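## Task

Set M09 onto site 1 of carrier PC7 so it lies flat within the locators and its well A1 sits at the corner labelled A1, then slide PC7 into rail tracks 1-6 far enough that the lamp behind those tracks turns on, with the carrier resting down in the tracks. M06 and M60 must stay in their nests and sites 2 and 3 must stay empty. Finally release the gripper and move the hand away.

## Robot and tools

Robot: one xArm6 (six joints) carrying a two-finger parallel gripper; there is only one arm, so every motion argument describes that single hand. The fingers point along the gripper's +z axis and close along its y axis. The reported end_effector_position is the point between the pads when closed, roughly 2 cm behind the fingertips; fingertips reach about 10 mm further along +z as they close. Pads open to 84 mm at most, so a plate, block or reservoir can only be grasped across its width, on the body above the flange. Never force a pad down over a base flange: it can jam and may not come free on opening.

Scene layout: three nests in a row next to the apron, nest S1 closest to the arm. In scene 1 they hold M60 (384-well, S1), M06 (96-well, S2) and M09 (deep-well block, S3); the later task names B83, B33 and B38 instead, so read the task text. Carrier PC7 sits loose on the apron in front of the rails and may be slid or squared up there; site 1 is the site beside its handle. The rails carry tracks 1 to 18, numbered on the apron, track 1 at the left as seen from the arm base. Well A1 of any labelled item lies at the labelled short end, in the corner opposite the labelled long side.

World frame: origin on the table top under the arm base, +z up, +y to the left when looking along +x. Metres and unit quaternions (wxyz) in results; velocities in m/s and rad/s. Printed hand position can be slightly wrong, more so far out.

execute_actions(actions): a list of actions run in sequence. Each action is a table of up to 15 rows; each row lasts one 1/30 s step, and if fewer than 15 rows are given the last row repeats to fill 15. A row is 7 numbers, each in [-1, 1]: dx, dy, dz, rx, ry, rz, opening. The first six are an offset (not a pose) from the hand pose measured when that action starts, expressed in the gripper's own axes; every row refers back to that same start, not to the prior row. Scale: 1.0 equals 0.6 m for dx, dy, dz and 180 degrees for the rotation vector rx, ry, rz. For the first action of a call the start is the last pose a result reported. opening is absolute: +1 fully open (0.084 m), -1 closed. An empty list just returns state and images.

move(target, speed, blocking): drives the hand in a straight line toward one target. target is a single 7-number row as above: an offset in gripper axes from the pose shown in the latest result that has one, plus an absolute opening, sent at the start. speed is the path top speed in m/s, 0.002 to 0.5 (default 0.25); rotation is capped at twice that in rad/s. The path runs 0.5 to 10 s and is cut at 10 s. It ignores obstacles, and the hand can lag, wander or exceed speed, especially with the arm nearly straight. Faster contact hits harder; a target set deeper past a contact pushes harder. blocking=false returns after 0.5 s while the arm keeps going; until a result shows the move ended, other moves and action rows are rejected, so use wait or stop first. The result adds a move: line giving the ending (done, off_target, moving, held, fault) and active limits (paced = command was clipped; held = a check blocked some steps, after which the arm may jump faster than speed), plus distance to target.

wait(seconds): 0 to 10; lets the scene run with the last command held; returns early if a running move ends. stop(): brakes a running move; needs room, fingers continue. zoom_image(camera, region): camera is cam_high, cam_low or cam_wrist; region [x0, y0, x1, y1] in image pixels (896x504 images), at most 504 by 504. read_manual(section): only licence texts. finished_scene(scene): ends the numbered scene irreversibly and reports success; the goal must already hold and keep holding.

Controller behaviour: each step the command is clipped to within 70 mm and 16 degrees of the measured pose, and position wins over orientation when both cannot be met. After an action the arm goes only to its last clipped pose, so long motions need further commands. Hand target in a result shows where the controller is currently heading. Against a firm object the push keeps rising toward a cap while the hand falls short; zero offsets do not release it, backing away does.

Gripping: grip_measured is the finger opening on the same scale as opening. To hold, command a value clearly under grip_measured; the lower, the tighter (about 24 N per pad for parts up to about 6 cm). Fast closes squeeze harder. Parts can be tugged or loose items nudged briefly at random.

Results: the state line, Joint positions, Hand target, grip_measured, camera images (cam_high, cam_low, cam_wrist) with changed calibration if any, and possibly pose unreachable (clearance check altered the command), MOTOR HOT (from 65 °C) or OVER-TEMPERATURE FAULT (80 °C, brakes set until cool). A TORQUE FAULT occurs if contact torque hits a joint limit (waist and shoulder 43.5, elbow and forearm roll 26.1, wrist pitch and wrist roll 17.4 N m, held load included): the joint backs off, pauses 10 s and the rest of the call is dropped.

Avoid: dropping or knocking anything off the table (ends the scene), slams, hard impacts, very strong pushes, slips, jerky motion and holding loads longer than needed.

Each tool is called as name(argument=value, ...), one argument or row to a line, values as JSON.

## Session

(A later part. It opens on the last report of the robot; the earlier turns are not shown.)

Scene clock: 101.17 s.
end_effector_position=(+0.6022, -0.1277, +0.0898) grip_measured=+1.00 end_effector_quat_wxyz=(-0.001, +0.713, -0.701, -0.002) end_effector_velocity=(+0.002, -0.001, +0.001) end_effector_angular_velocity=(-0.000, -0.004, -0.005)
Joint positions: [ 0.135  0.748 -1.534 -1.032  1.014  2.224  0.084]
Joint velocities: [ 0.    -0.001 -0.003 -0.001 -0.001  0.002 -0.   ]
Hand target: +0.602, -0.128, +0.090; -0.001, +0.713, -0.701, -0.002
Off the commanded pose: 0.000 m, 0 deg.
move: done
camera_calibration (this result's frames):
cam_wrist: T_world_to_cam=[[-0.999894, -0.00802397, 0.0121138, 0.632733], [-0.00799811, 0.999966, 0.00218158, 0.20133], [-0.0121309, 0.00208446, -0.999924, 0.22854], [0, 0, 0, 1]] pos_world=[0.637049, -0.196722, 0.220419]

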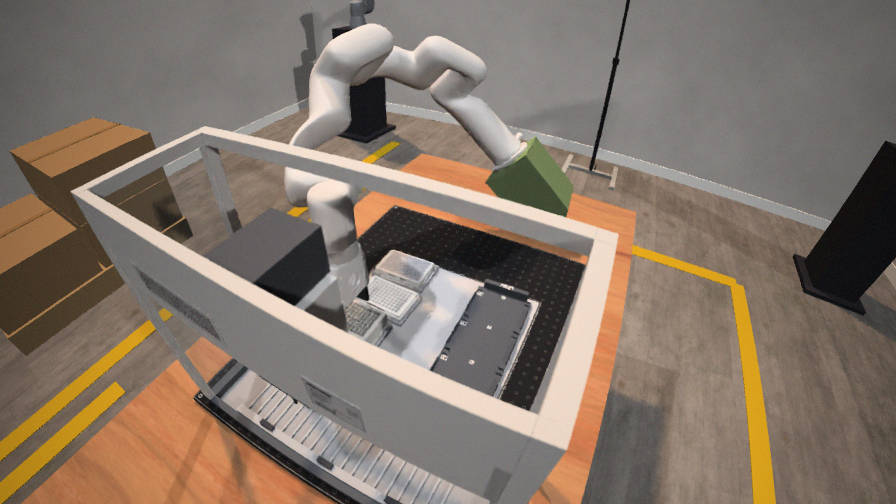

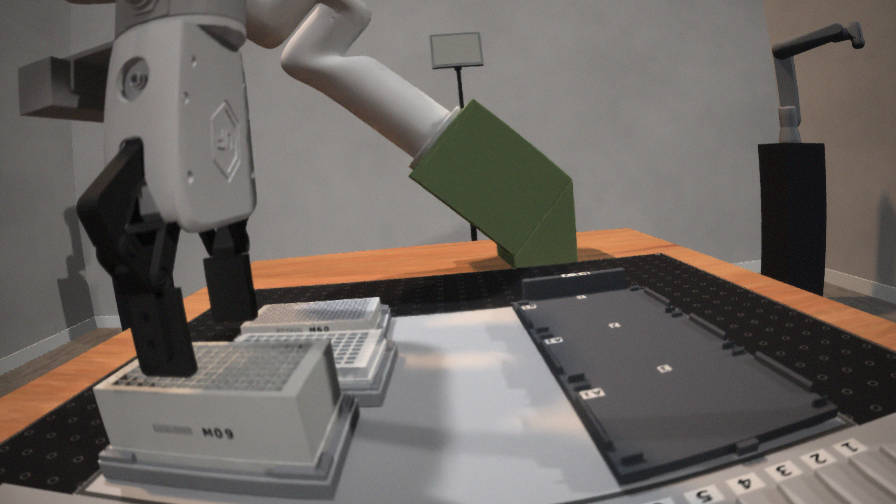

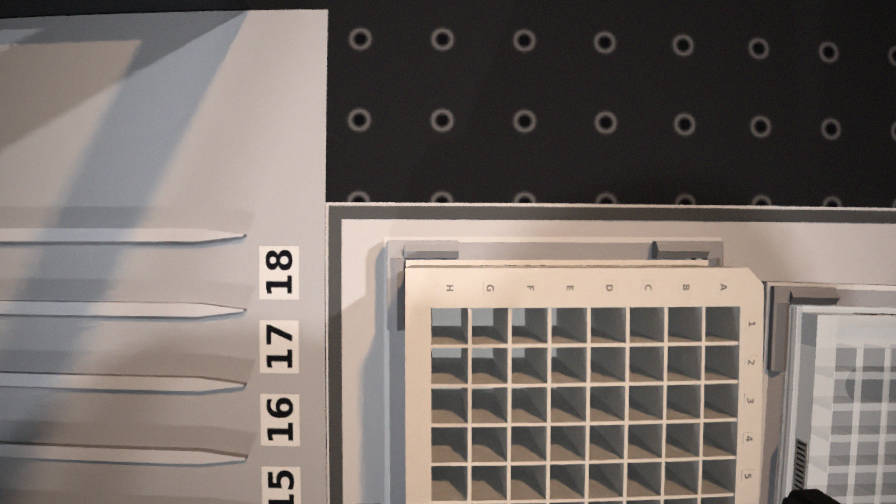

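move(
  target=[0,0,0.02,0,0,0,1],
  speed=0.02,
)

Scene clock: 113.63 s.
end_effector_position=(+0.6022, -0.1276, +0.0779) grip_measured=+1.00 end_effector_quat_wxyz=(-0.001, +0.713, -0.701, -0.002) end_effector_velocity=(+0.002, -0.001, +0.001) end_effector_angular_velocity=(+0.000, -0.004, -0.001)
Joint positions: [ 0.118  0.767 -1.541 -1.046  0.998  2.229  0.084]
Joint velocities: [ 0.    -0.001 -0.002 -0.001 -0.001 -0.001  0.   ]
Hand target: +0.602, -0.128, +0.078; -0.001, +0.713, -0.701, -0.002
Off the commanded pose: 0.000 m, 0 deg.
move: done
camera_calibration (this result's frames):
cam_wrist: T_world_to_cam=[[-0.999895, -0.00799009, 0.0120836, 0.632879], [-0.00796318, 0.999966, 0.0022734, 0.201299], [-0.0121014, 0.00217694, -0.999924, 0.216615], [0, 0, 0, 1]] pos_world=[0.637037, -0.196707, 0.208494]

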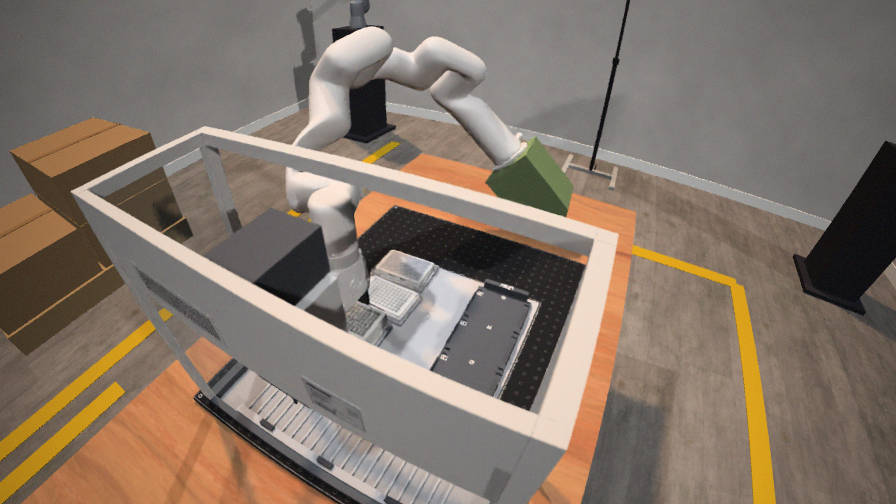

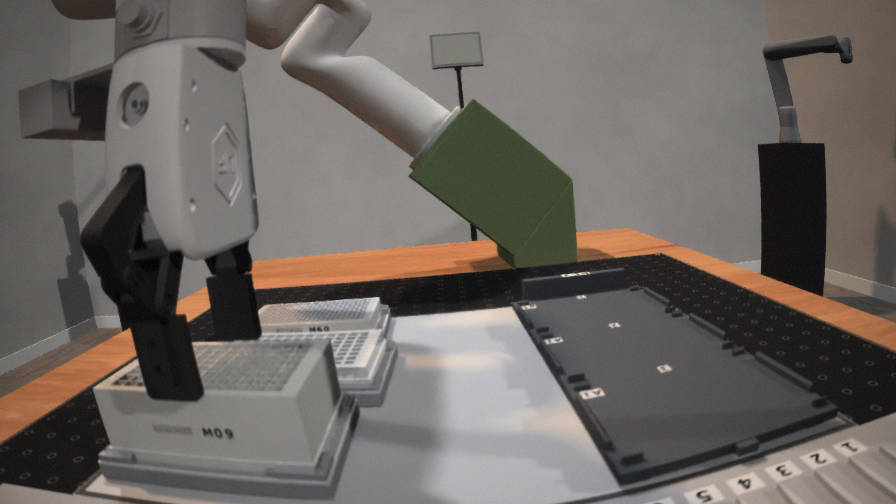

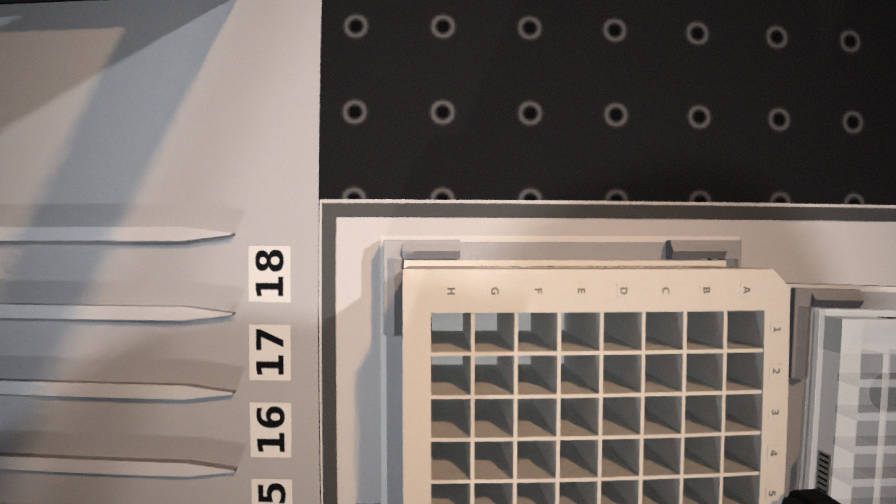

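move(
  target=[0,0,0.012,0,0,0,1],
  speed=0.01,
)

Scene clock: 116.40 s.
end_effector_position=(+0.6030, -0.1277, +0.0734) grip_measured=+1.00 end_effector_quat_wxyz=(-0.001, +0.713, -0.702, -0.001) end_effector_velocity=(-0.000, -0.000, -0.003) end_effector_angular_velocity=(-0.000, +0.000, -0.000)
Joint positions: [ 0.112  0.776 -1.546 -1.053  0.991  2.231  0.084]
Joint velocities: [-0.004  0.004 -0.002 -0.004 -0.004  0.001  0.   ]
Hand target: +0.602, -0.128, +0.071; -0.001, +0.713, -0.701, -0.002
Off the commanded pose: 0.003 m, 0 deg.
move: done
camera_calibration (this result's frames):
cam_wrist: T_world_to_cam=[[-0.999926, -0.0072451, 0.0098099, 0.634077], [-0.00722562, 0.999972, 0.00201939, 0.200941], [-0.00982426, 0.00194836, -0.99995, 0.210813], [0, 0, 0, 1]] pos_world=[0.637553, -0.196753, 0.204176]

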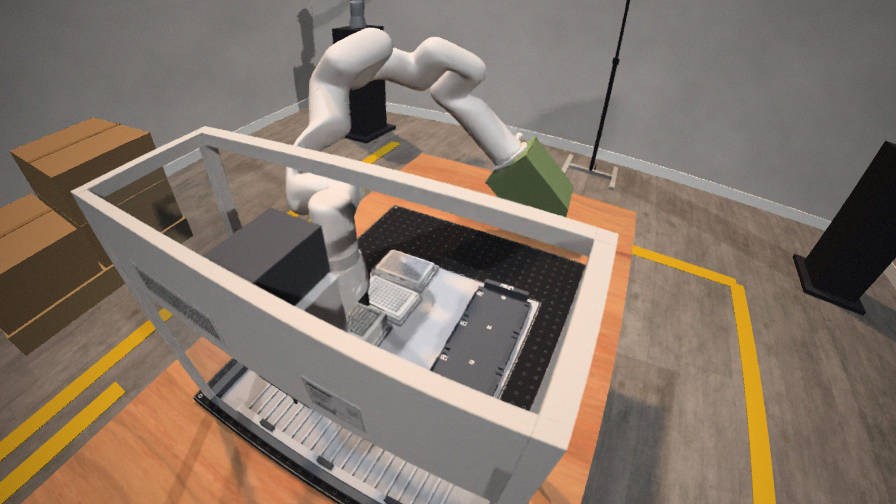

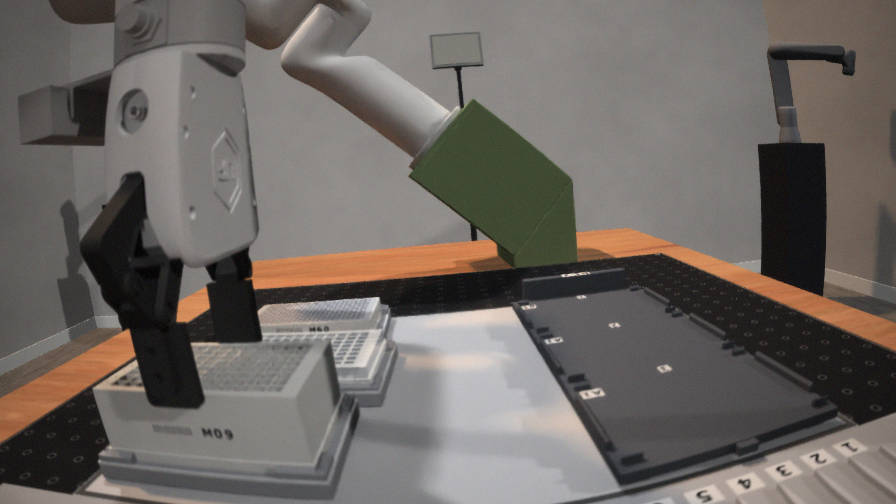

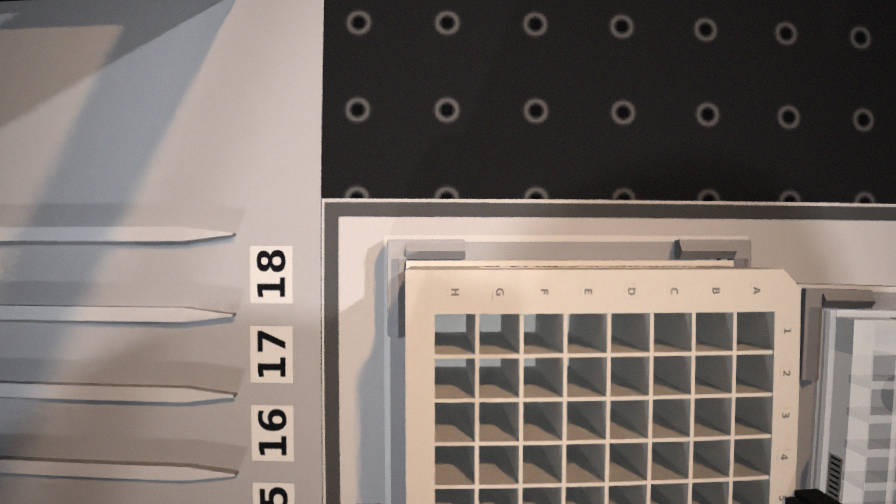

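The -x finger lands on top. Back up, shift -x ~4 mm.

move(
  target=[0,0.007,-0.01,0,0,0,1],
  speed=0.02,
)

move(
  target=[0,0,0.016,0,0,0,1],
  speed=0.01,
)

Scene clock: 121.13 s.
end_effector_position=(+0.5985, -0.1276, +0.0790) grip_measured=+1.00 end_effector_quat_wxyz=(-0.001, +0.713, -0.702, -0.001) end_effector_velocity=(+0.001, -0.000, +0.002) end_effector_angular_velocity=(+0.000, -0.004, -0.000)
Joint positions: [ 0.119  0.754 -1.52  -1.051  0.993  2.238  0.084]
Joint velocities: [ 0.003 -0.002 -0.001  0.001  0.    -0.001 -0.   ]
Hand target: +0.599, -0.128, +0.079; -0.001, +0.713, -0.702, -0.001
Off the commanded pose: 0.001 m, 0 deg.
move: done
camera_calibration (this result's frames):
cam_wrist: T_world_to_cam=[[-0.999914, -0.00756594, 0.010691, 0.629357], [-0.00754513, 0.99997, 0.00198522, 0.201018], [-0.0107057, 0.00190439, -0.999941, 0.216864], [0, 0, 0, 1]] pos_world=[0.633141, -0.196663, 0.209723]

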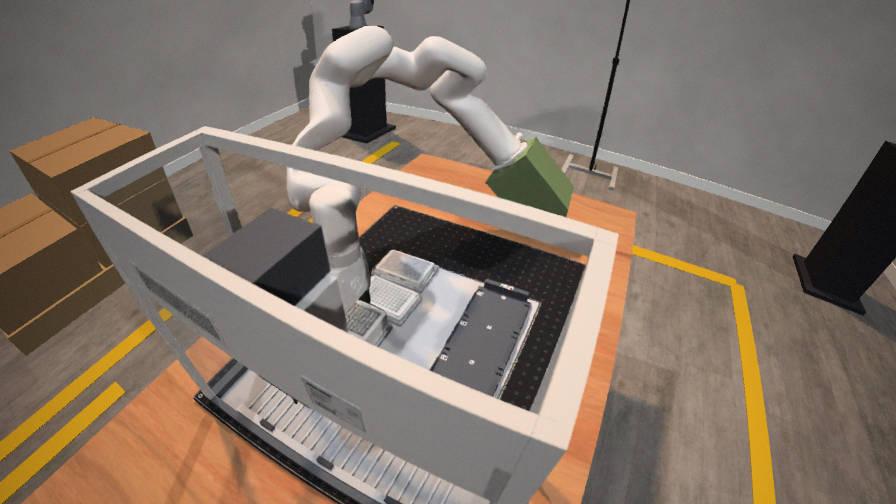

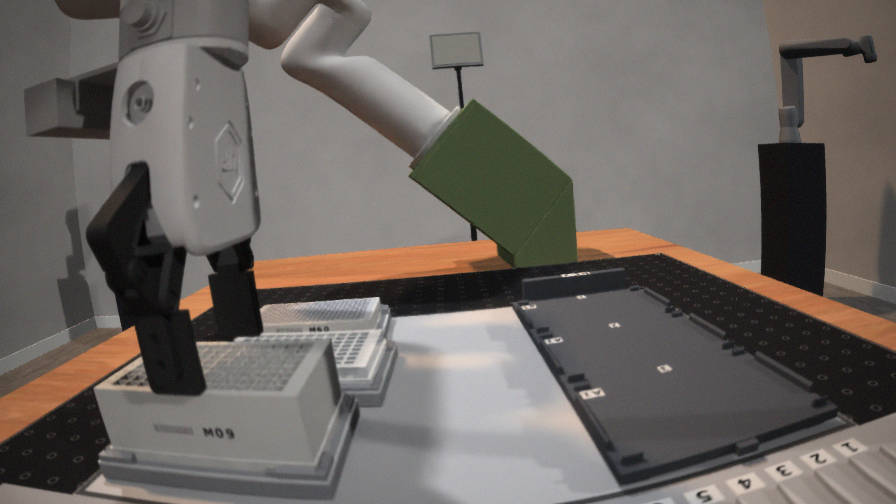

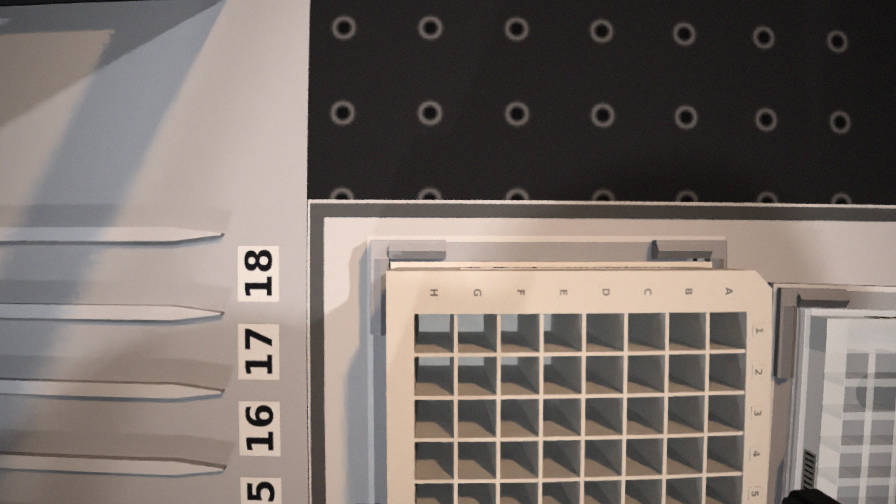

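Scene clock: 122.57 s.
end_effector_position=(+0.5982, -0.1276, +0.0691) grip_measured=+1.00 end_effector_quat_wxyz=(-0.001, +0.713, -0.701, -0.001) end_effector_velocity=(+0.001, +0.001, +0.002) end_effector_angular_velocity=(+0.000, -0.004, +0.001)
Joint positions: [ 0.105  0.77  -1.527 -1.063  0.981  2.242  0.084]
Joint velocities: [ 0.003 -0.001 -0.    -0.    -0.001  0.     0.   ]
Hand target: +0.598, -0.128, +0.069; -0.001, +0.713, -0.702, -0.001
Off the commanded pose: 0.000 m, 0 deg.
move: done
camera_calibration (this result's frames):
cam_wrist: T_world_to_cam=[[-0.999904, -0.00766845, 0.0115508, 0.629077], [-0.00764658, 0.999969, 0.00193687, 0.201071], [-0.0115652, 0.00184836, -0.999931, 0.207423], [0, 0, 0, 1]] pos_world=[0.632953, -0.196625, 0.199753]

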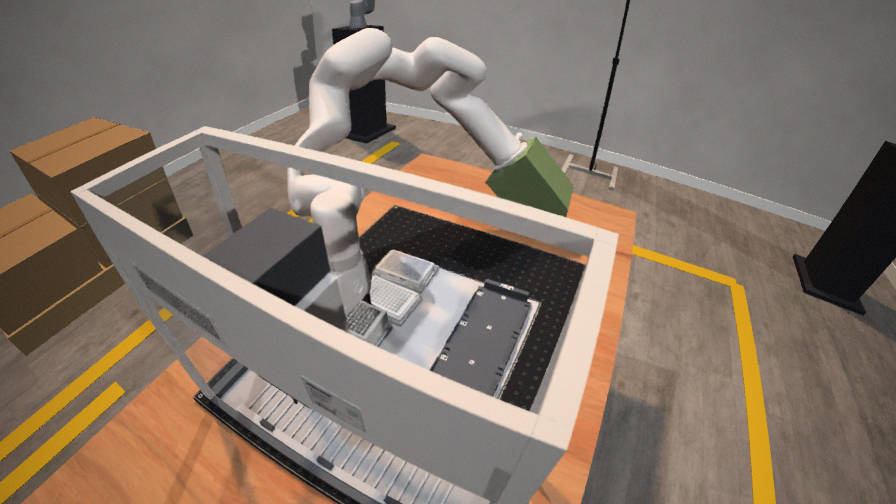

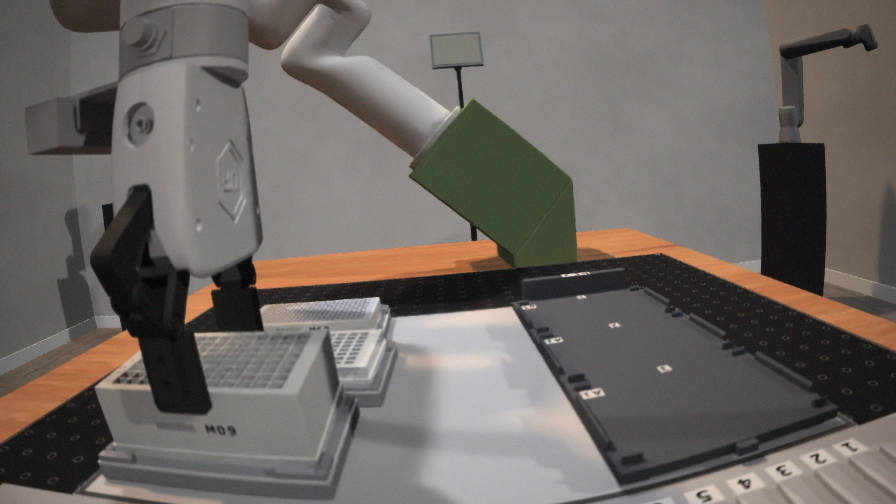

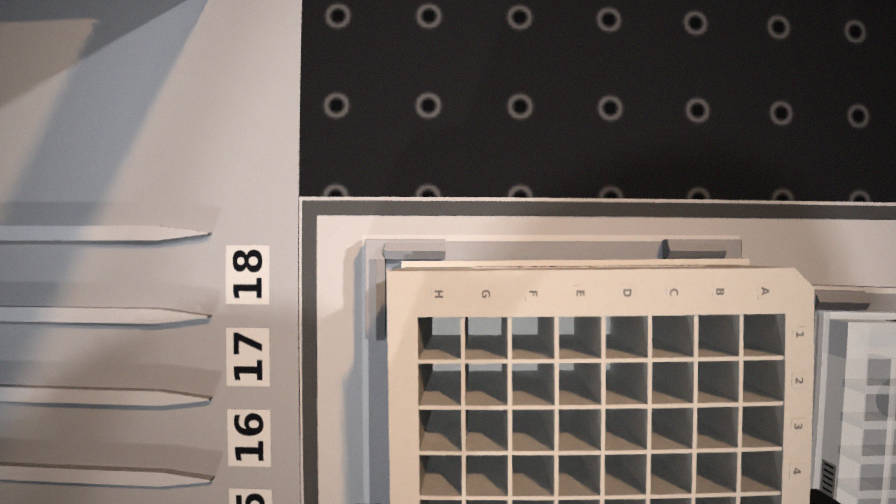

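move(
  target=[0,-0.003,0,0,0,0,1],
  speed=0.005,
)

Scene clock: 126.63 s.
end_effector_position=(+0.5999, -0.1275, +0.0690) grip_measured=+1.00 end_effector_quat_wxyz=(-0.001, +0.713, -0.701, -0.001) end_effector_velocity=(+0.005, -0.001, +0.002) end_effector_angular_velocity=(+0.002, -0.013, -0.003)
Joint positions: [ 0.105  0.776 -1.536 -1.061  0.983  2.238  0.084]
Joint velocities: [-0.     0.001 -0.009 -0.004 -0.008 -0.001 -0.   ]
Hand target: +0.600, -0.128, +0.069; -0.001, +0.713, -0.701, -0.001
Off the commanded pose: 0.000 m, 0 deg.
move: done
camera_calibration (this result's frames):
cam_wrist: T_world_to_cam=[[-0.999903, -0.00776412, 0.0115807, 0.630824], [-0.00774213, 0.999968, 0.00194224, 0.201078], [-0.0115954, 0.0018524, -0.999931, 0.207431], [0, 0, 0, 1]] pos_world=[0.634725, -0.196558, 0.199721]

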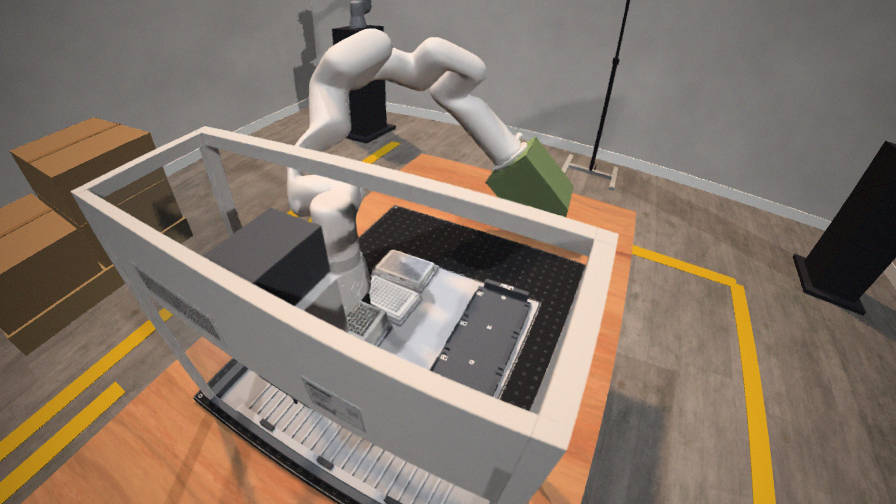

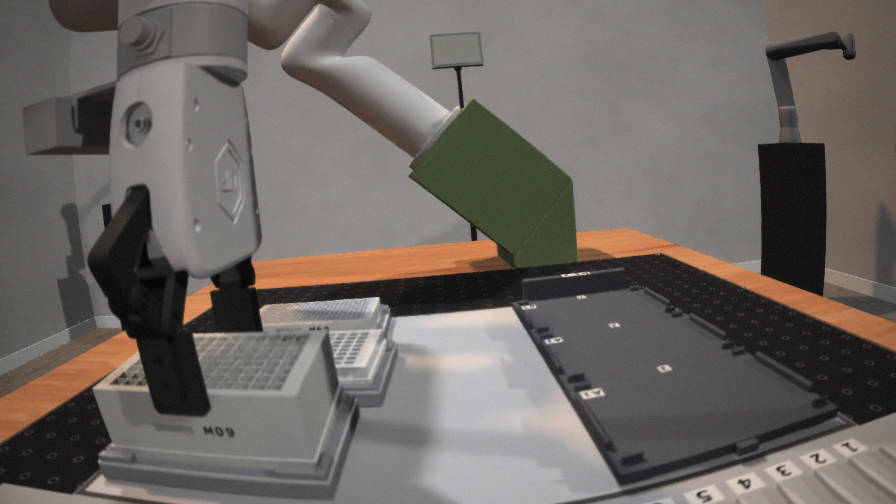

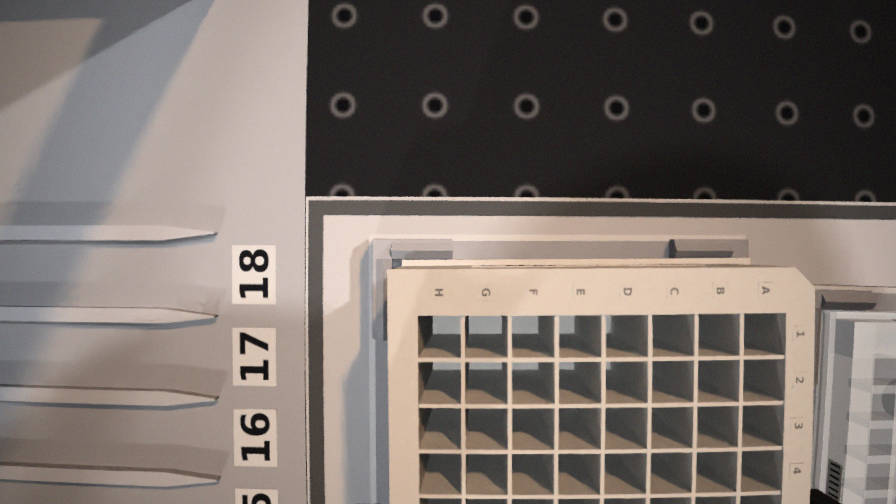

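move(
  target=[0,-0.003,0,0,0,0,1],
  speed=0.005,
)

Scene clock: 131.93 s.
end_effector_position=(+0.6013, -0.1275, +0.0689) grip_measured=+1.00 end_effector_quat_wxyz=(-0.000, +0.713, -0.701, -0.002) end_effector_velocity=(+0.000, +0.000, +0.000) end_effector_angular_velocity=(-0.000, -0.001, -0.001)
Joint positions: [ 0.106  0.781 -1.545 -1.058  0.986  2.234  0.084]
Joint velocities: [ 0.001  0.001 -0.001 -0.     0.     0.001  0.   ]
Hand target: +0.602, -0.128, +0.069; -0.001, +0.713, -0.701, -0.001
Off the commanded pose: 0.000 m, 0 deg.
move: done
camera_calibration (this result's frames):
cam_wrist: T_world_to_cam=[[-0.999889, -0.00796451, 0.0126103, 0.632128], [-0.00794426, 0.999967, 0.00165471, 0.201189], [-0.0126231, 0.00155434, -0.999919, 0.207856], [0, 0, 0, 1]] pos_world=[0.63628, -0.196471, 0.199535]

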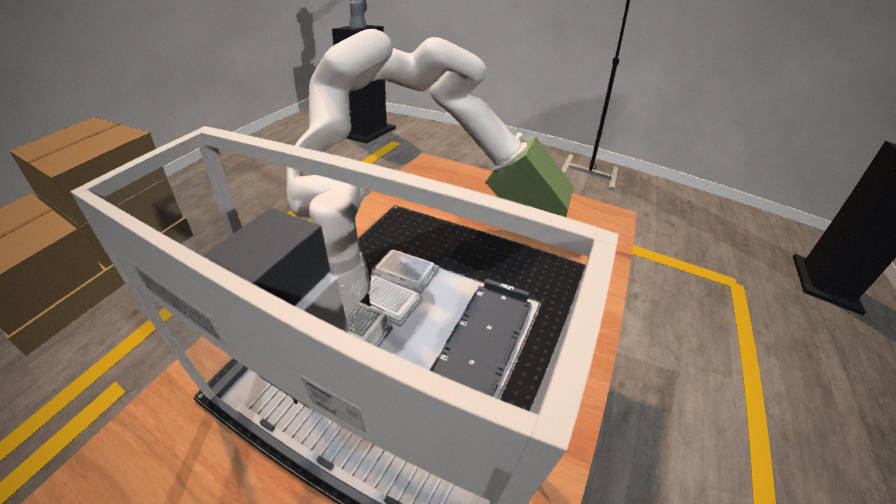

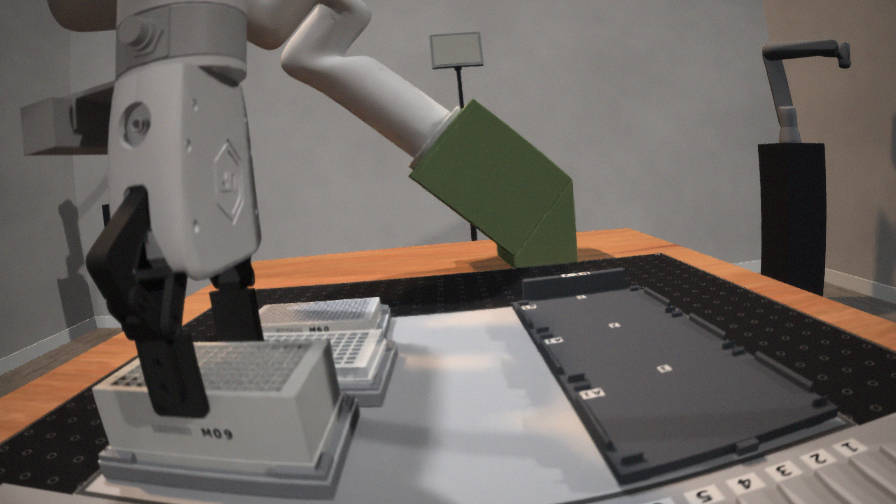

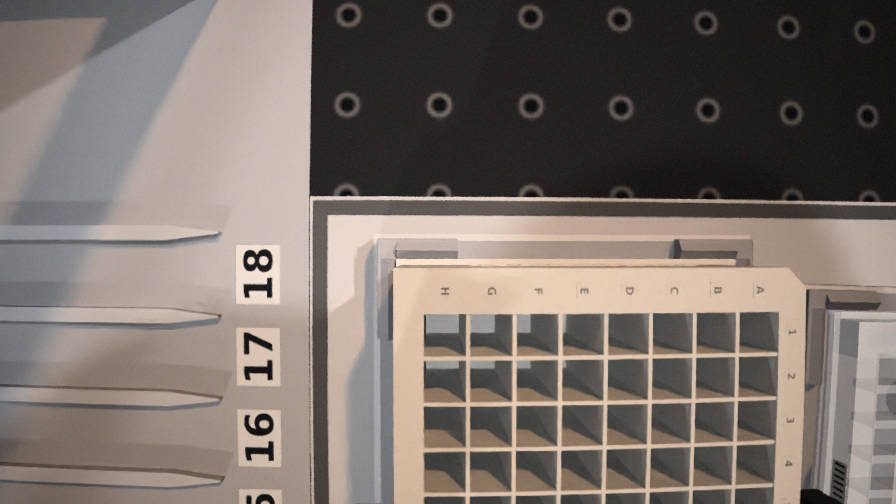

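Reseated. Back 1 mm, descend, grip.

move(
  target=[0,0.002,0.025,0,0,0,1],
  speed=0.01,
)

execute_actions(
  actions=[
    [[0,0,0,0,0,0,0.8]],
    [[0,0,0,0,0,0,0.3]],
  ],
)

move(
  target=[0,0,-0.12,0,0,0,0.3],
  speed=0.05,
)

Scene clock: 140.57 s.
end_effector_position=(+0.6002, -0.1275, +0.0540) grip_measured=+1.00 end_effector_quat_wxyz=(-0.000, +0.713, -0.701, -0.002) end_effector_velocity=(-0.000, -0.000, -0.001) end_effector_angular_velocity=(-0.001, +0.001, -0.001)
Joint positions: [ 0.084  0.803 -1.552 -1.078  0.966  2.242  0.084]
Joint velocities: [-0.001  0.001 -0.    -0.001  0.001  0.002  0.   ]
Hand target: +0.600, -0.127, +0.054; -0.000, +0.713, -0.701, -0.002
Off the commanded pose: 0.000 m, 0 deg.
move: done
camera_calibration (this result's frames):
cam_wrist: T_world_to_cam=[[-0.999891, -0.00786189, 0.0124674, 0.631173], [-0.00784032, 0.999968, 0.00177804, 0.201152], [-0.0124809, 0.00168009, -0.999921, 0.192879], [0, 0, 0, 1]] pos_world=[0.635089, -0.196508, 0.184637]

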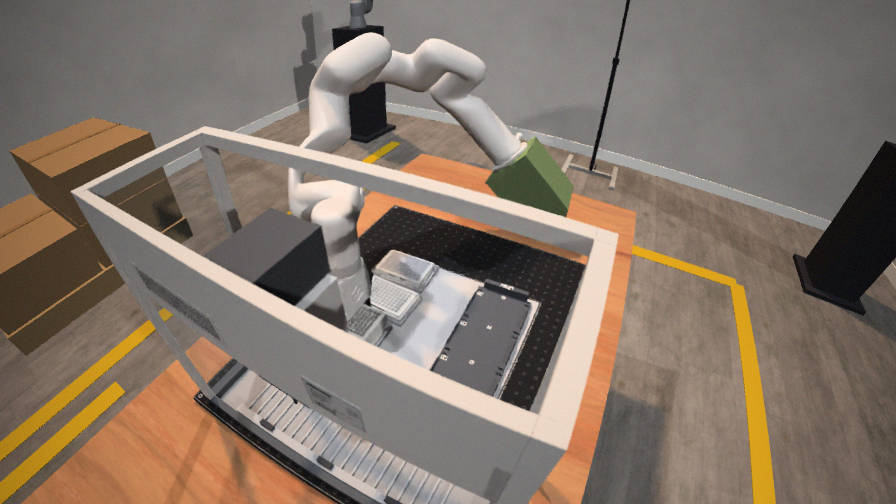

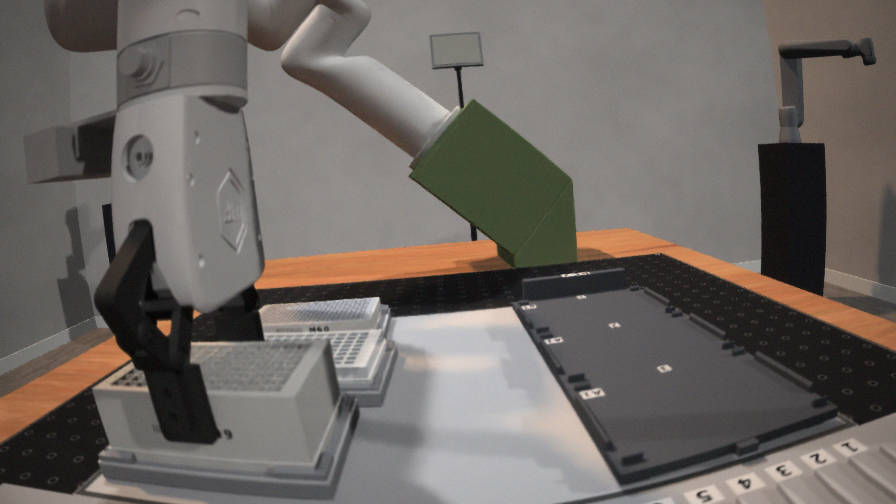

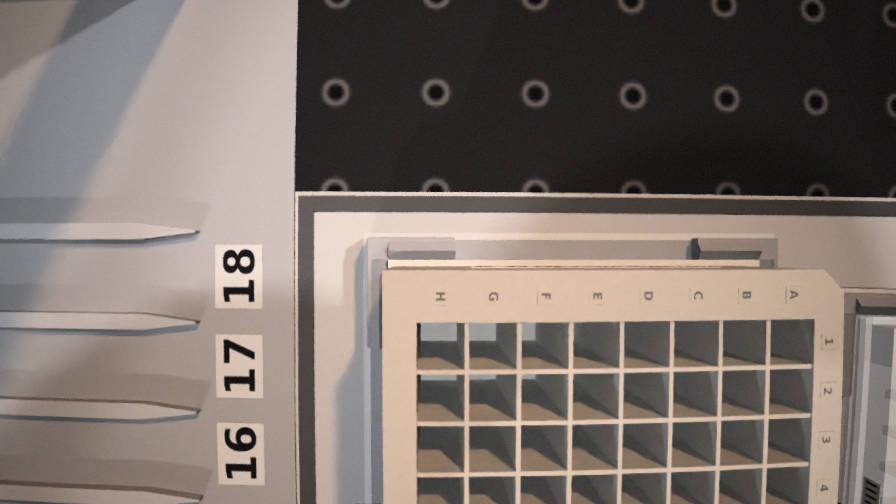

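Scene clock: 141.57 s.
end_effector_position=(+0.6003, -0.1275, +0.0541) grip_measured=+0.96 end_effector_quat_wxyz=(-0.001, +0.713, -0.701, -0.002) end_effector_velocity=(+0.000, +0.000, +0.000) end_effector_angular_velocity=(+0.001, -0.001, +0.001)
Joint positions: [ 0.085  0.803 -1.552 -1.078  0.966  2.242  0.083]
Joint velocities: [ 0.    -0.    -0.     0.001 -0.001 -0.001  0.   ]
Hand target: +0.600, -0.127, +0.054; -0.001, +0.713, -0.701, -0.002
Off the commanded pose: 0.000 m, 0 deg.
camera_calibration (this result's frames):
cam_wrist: T_world_to_cam=[[-0.999894, -0.00784515, 0.0122641, 0.631259], [-0.00782334, 0.999968, 0.00182544, 0.201117], [-0.012278, 0.0017293, -0.999923, 0.192867], [0, 0, 0, 1]] pos_world=[0.635134, -0.196492, 0.184744]

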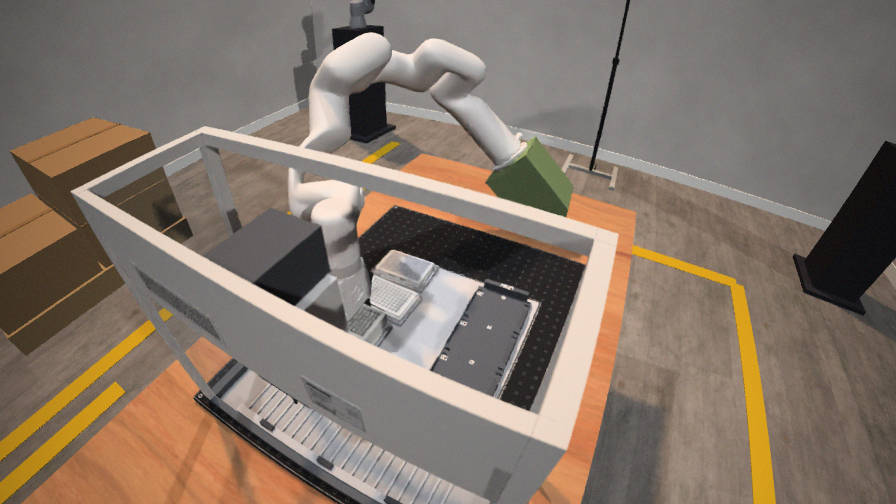

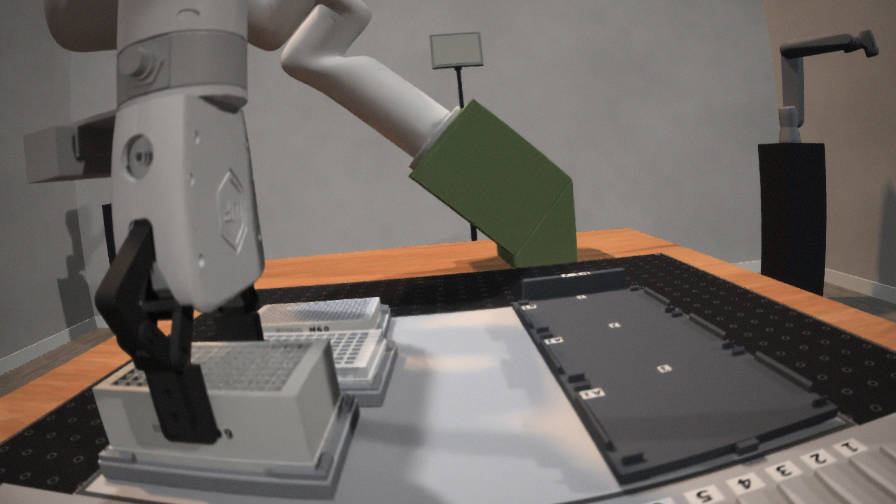

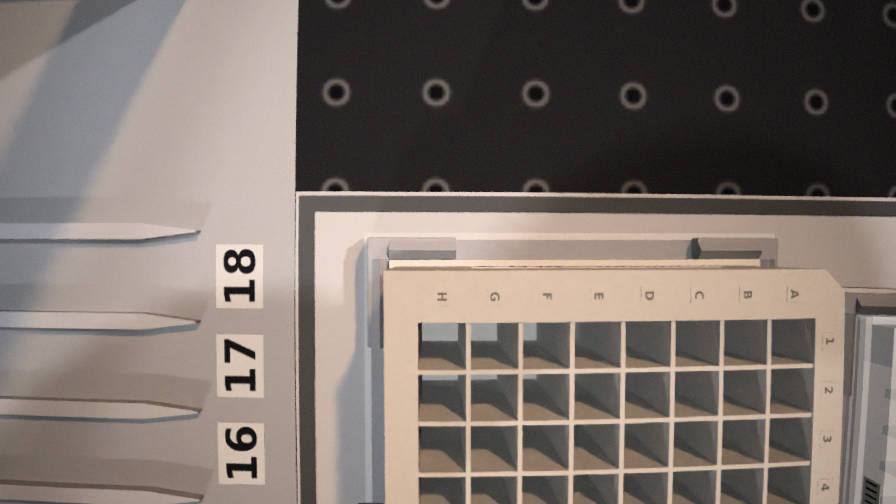

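Scene clock: 143.30 s.
end_effector_position=(+0.6002, -0.1275, +0.1257) grip_measured=+0.96 end_effector_quat_wxyz=(-0.000, +0.713, -0.701, -0.002) end_effector_velocity=(-0.002, +0.001, -0.002) end_effector_angular_velocity=(+0.000, +0.006, +0.002)
Joint positions: [ 0.186  0.69  -1.51  -0.991  1.064  2.213  0.083]
Joint velocities: [-0.001  0.002  0.002  0.002  0.002 -0.001 -0.   ]
Hand target: +0.600, -0.128, +0.126; -0.000, +0.713, -0.701, -0.001
Off the commanded pose: 0.000 m, 0 deg.
move: done
camera_calibration (this result's frames):
cam_wrist: T_world_to_cam=[[-0.999887, -0.00819585, 0.0126389, 0.630258], [-0.00818038, 0.999966, 0.00127541, 0.201324], [-0.0126489, 0.00117187, -0.999919, 0.264648], [0, 0, 0, 1]] pos_world=[0.635181, -0.196461, 0.256404]

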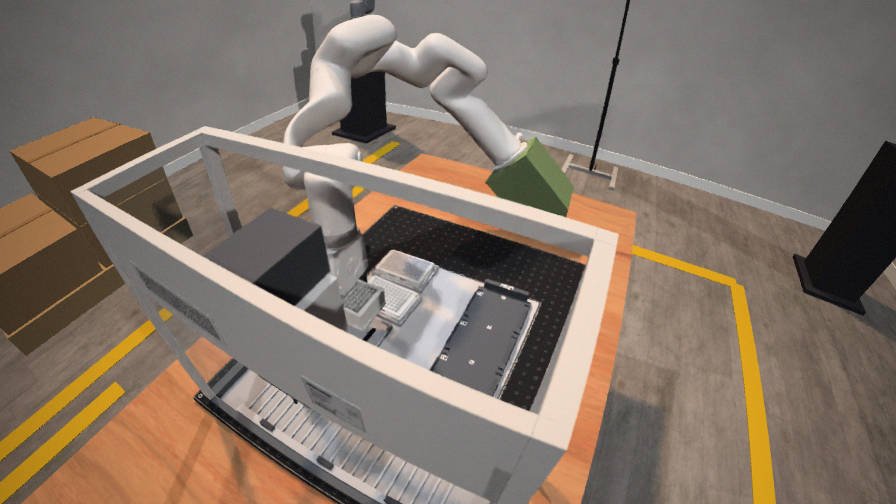

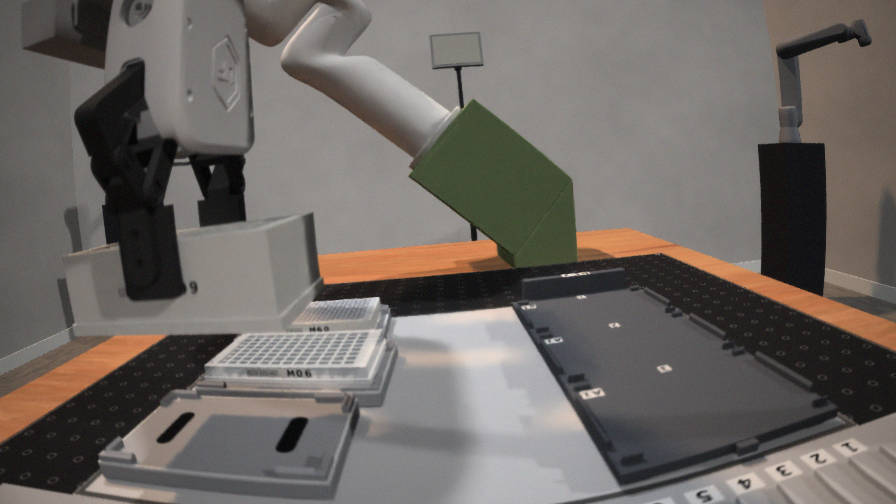

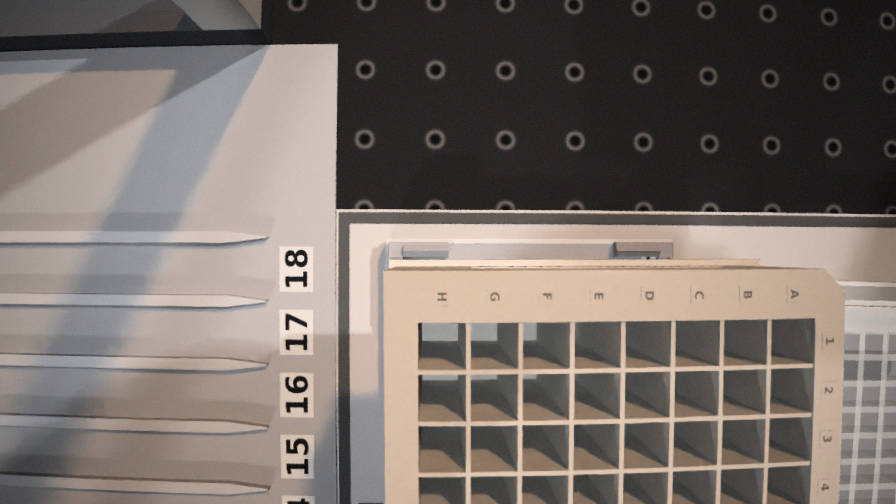

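move(
  target=[-0.432,0.323,0.05,0,0,-0.008,0.3],
  speed=0.2,
)

Scene clock: 148.40 s.
end_effector_position=(+0.4030, +0.1277, +0.0961) grip_measured=+0.96 end_effector_quat_wxyz=(+0.001, +0.721, -0.693, -0.002) end_effector_velocity=(-0.005, +0.001, -0.002) end_effector_angular_velocity=(-0.004, +0.006, +0.005)
Joint positions: [ 0.521  0.919 -1.141 -1.095  0.907  2.907  0.083]
Joint velocities: [0.001 0.005 0.005 0.    0.001 0.003 0.   ]
Hand target: +0.402, +0.128, +0.096; +0.001, +0.721, -0.692, -0.002
Off the commanded pose: 0.001 m, 0 deg.
move: done
camera_calibration (this result's frames):
cam_wrist: T_world_to_cam=[[-0.999404, -0.0316272, 0.0138227, 0.438204], [-0.0316278, 0.9995, 0.000176086, -0.0458719], [-0.0138213, -0.0002612, -0.999904, 0.232874], [0, 0, 0, 1]] pos_world=[0.43971, 0.0597689, 0.226803]

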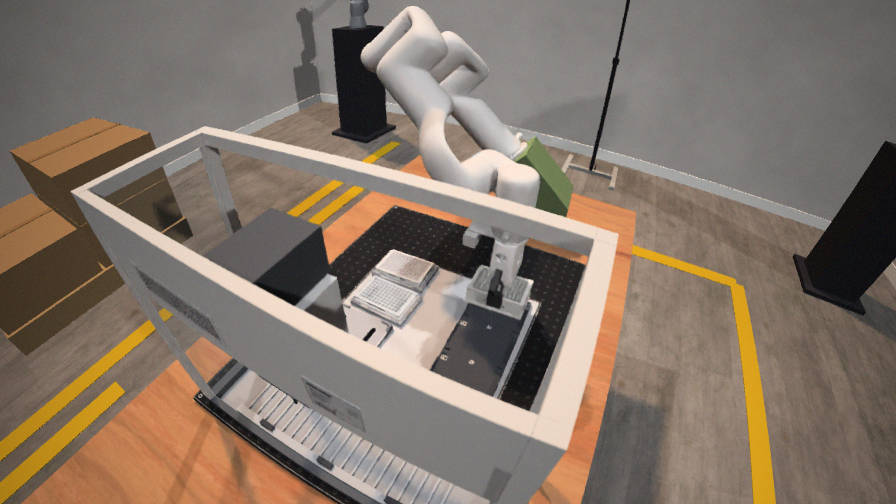

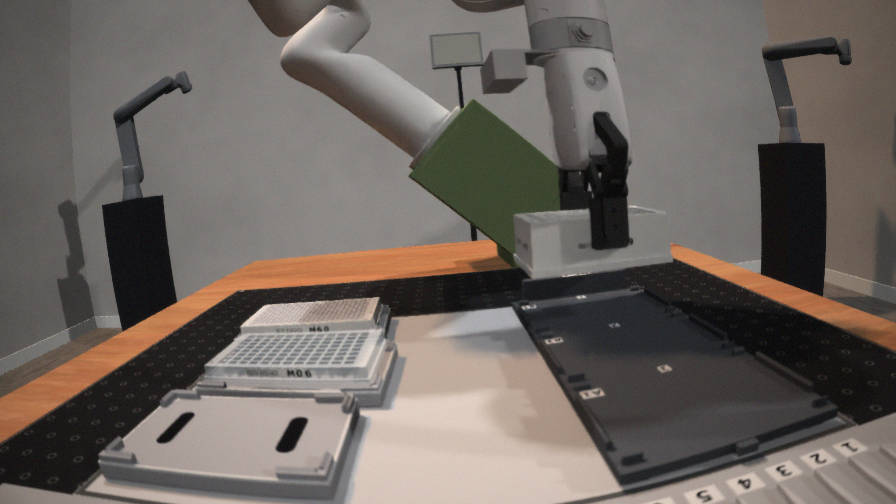

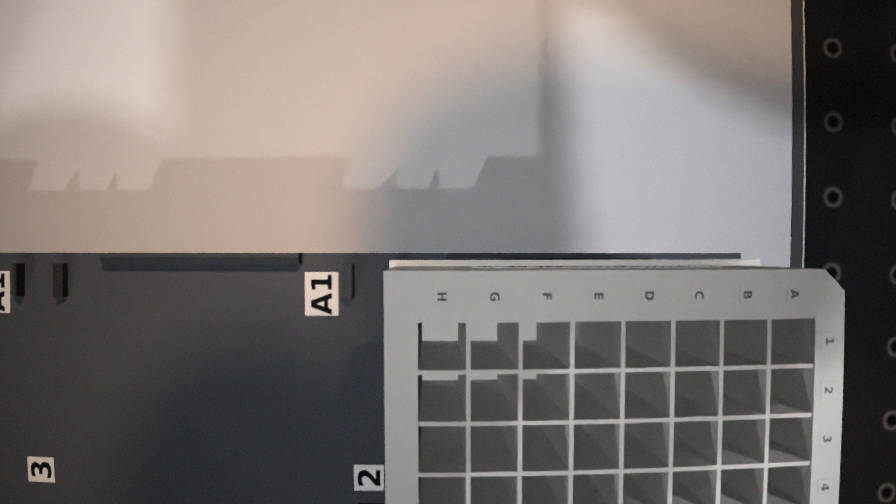

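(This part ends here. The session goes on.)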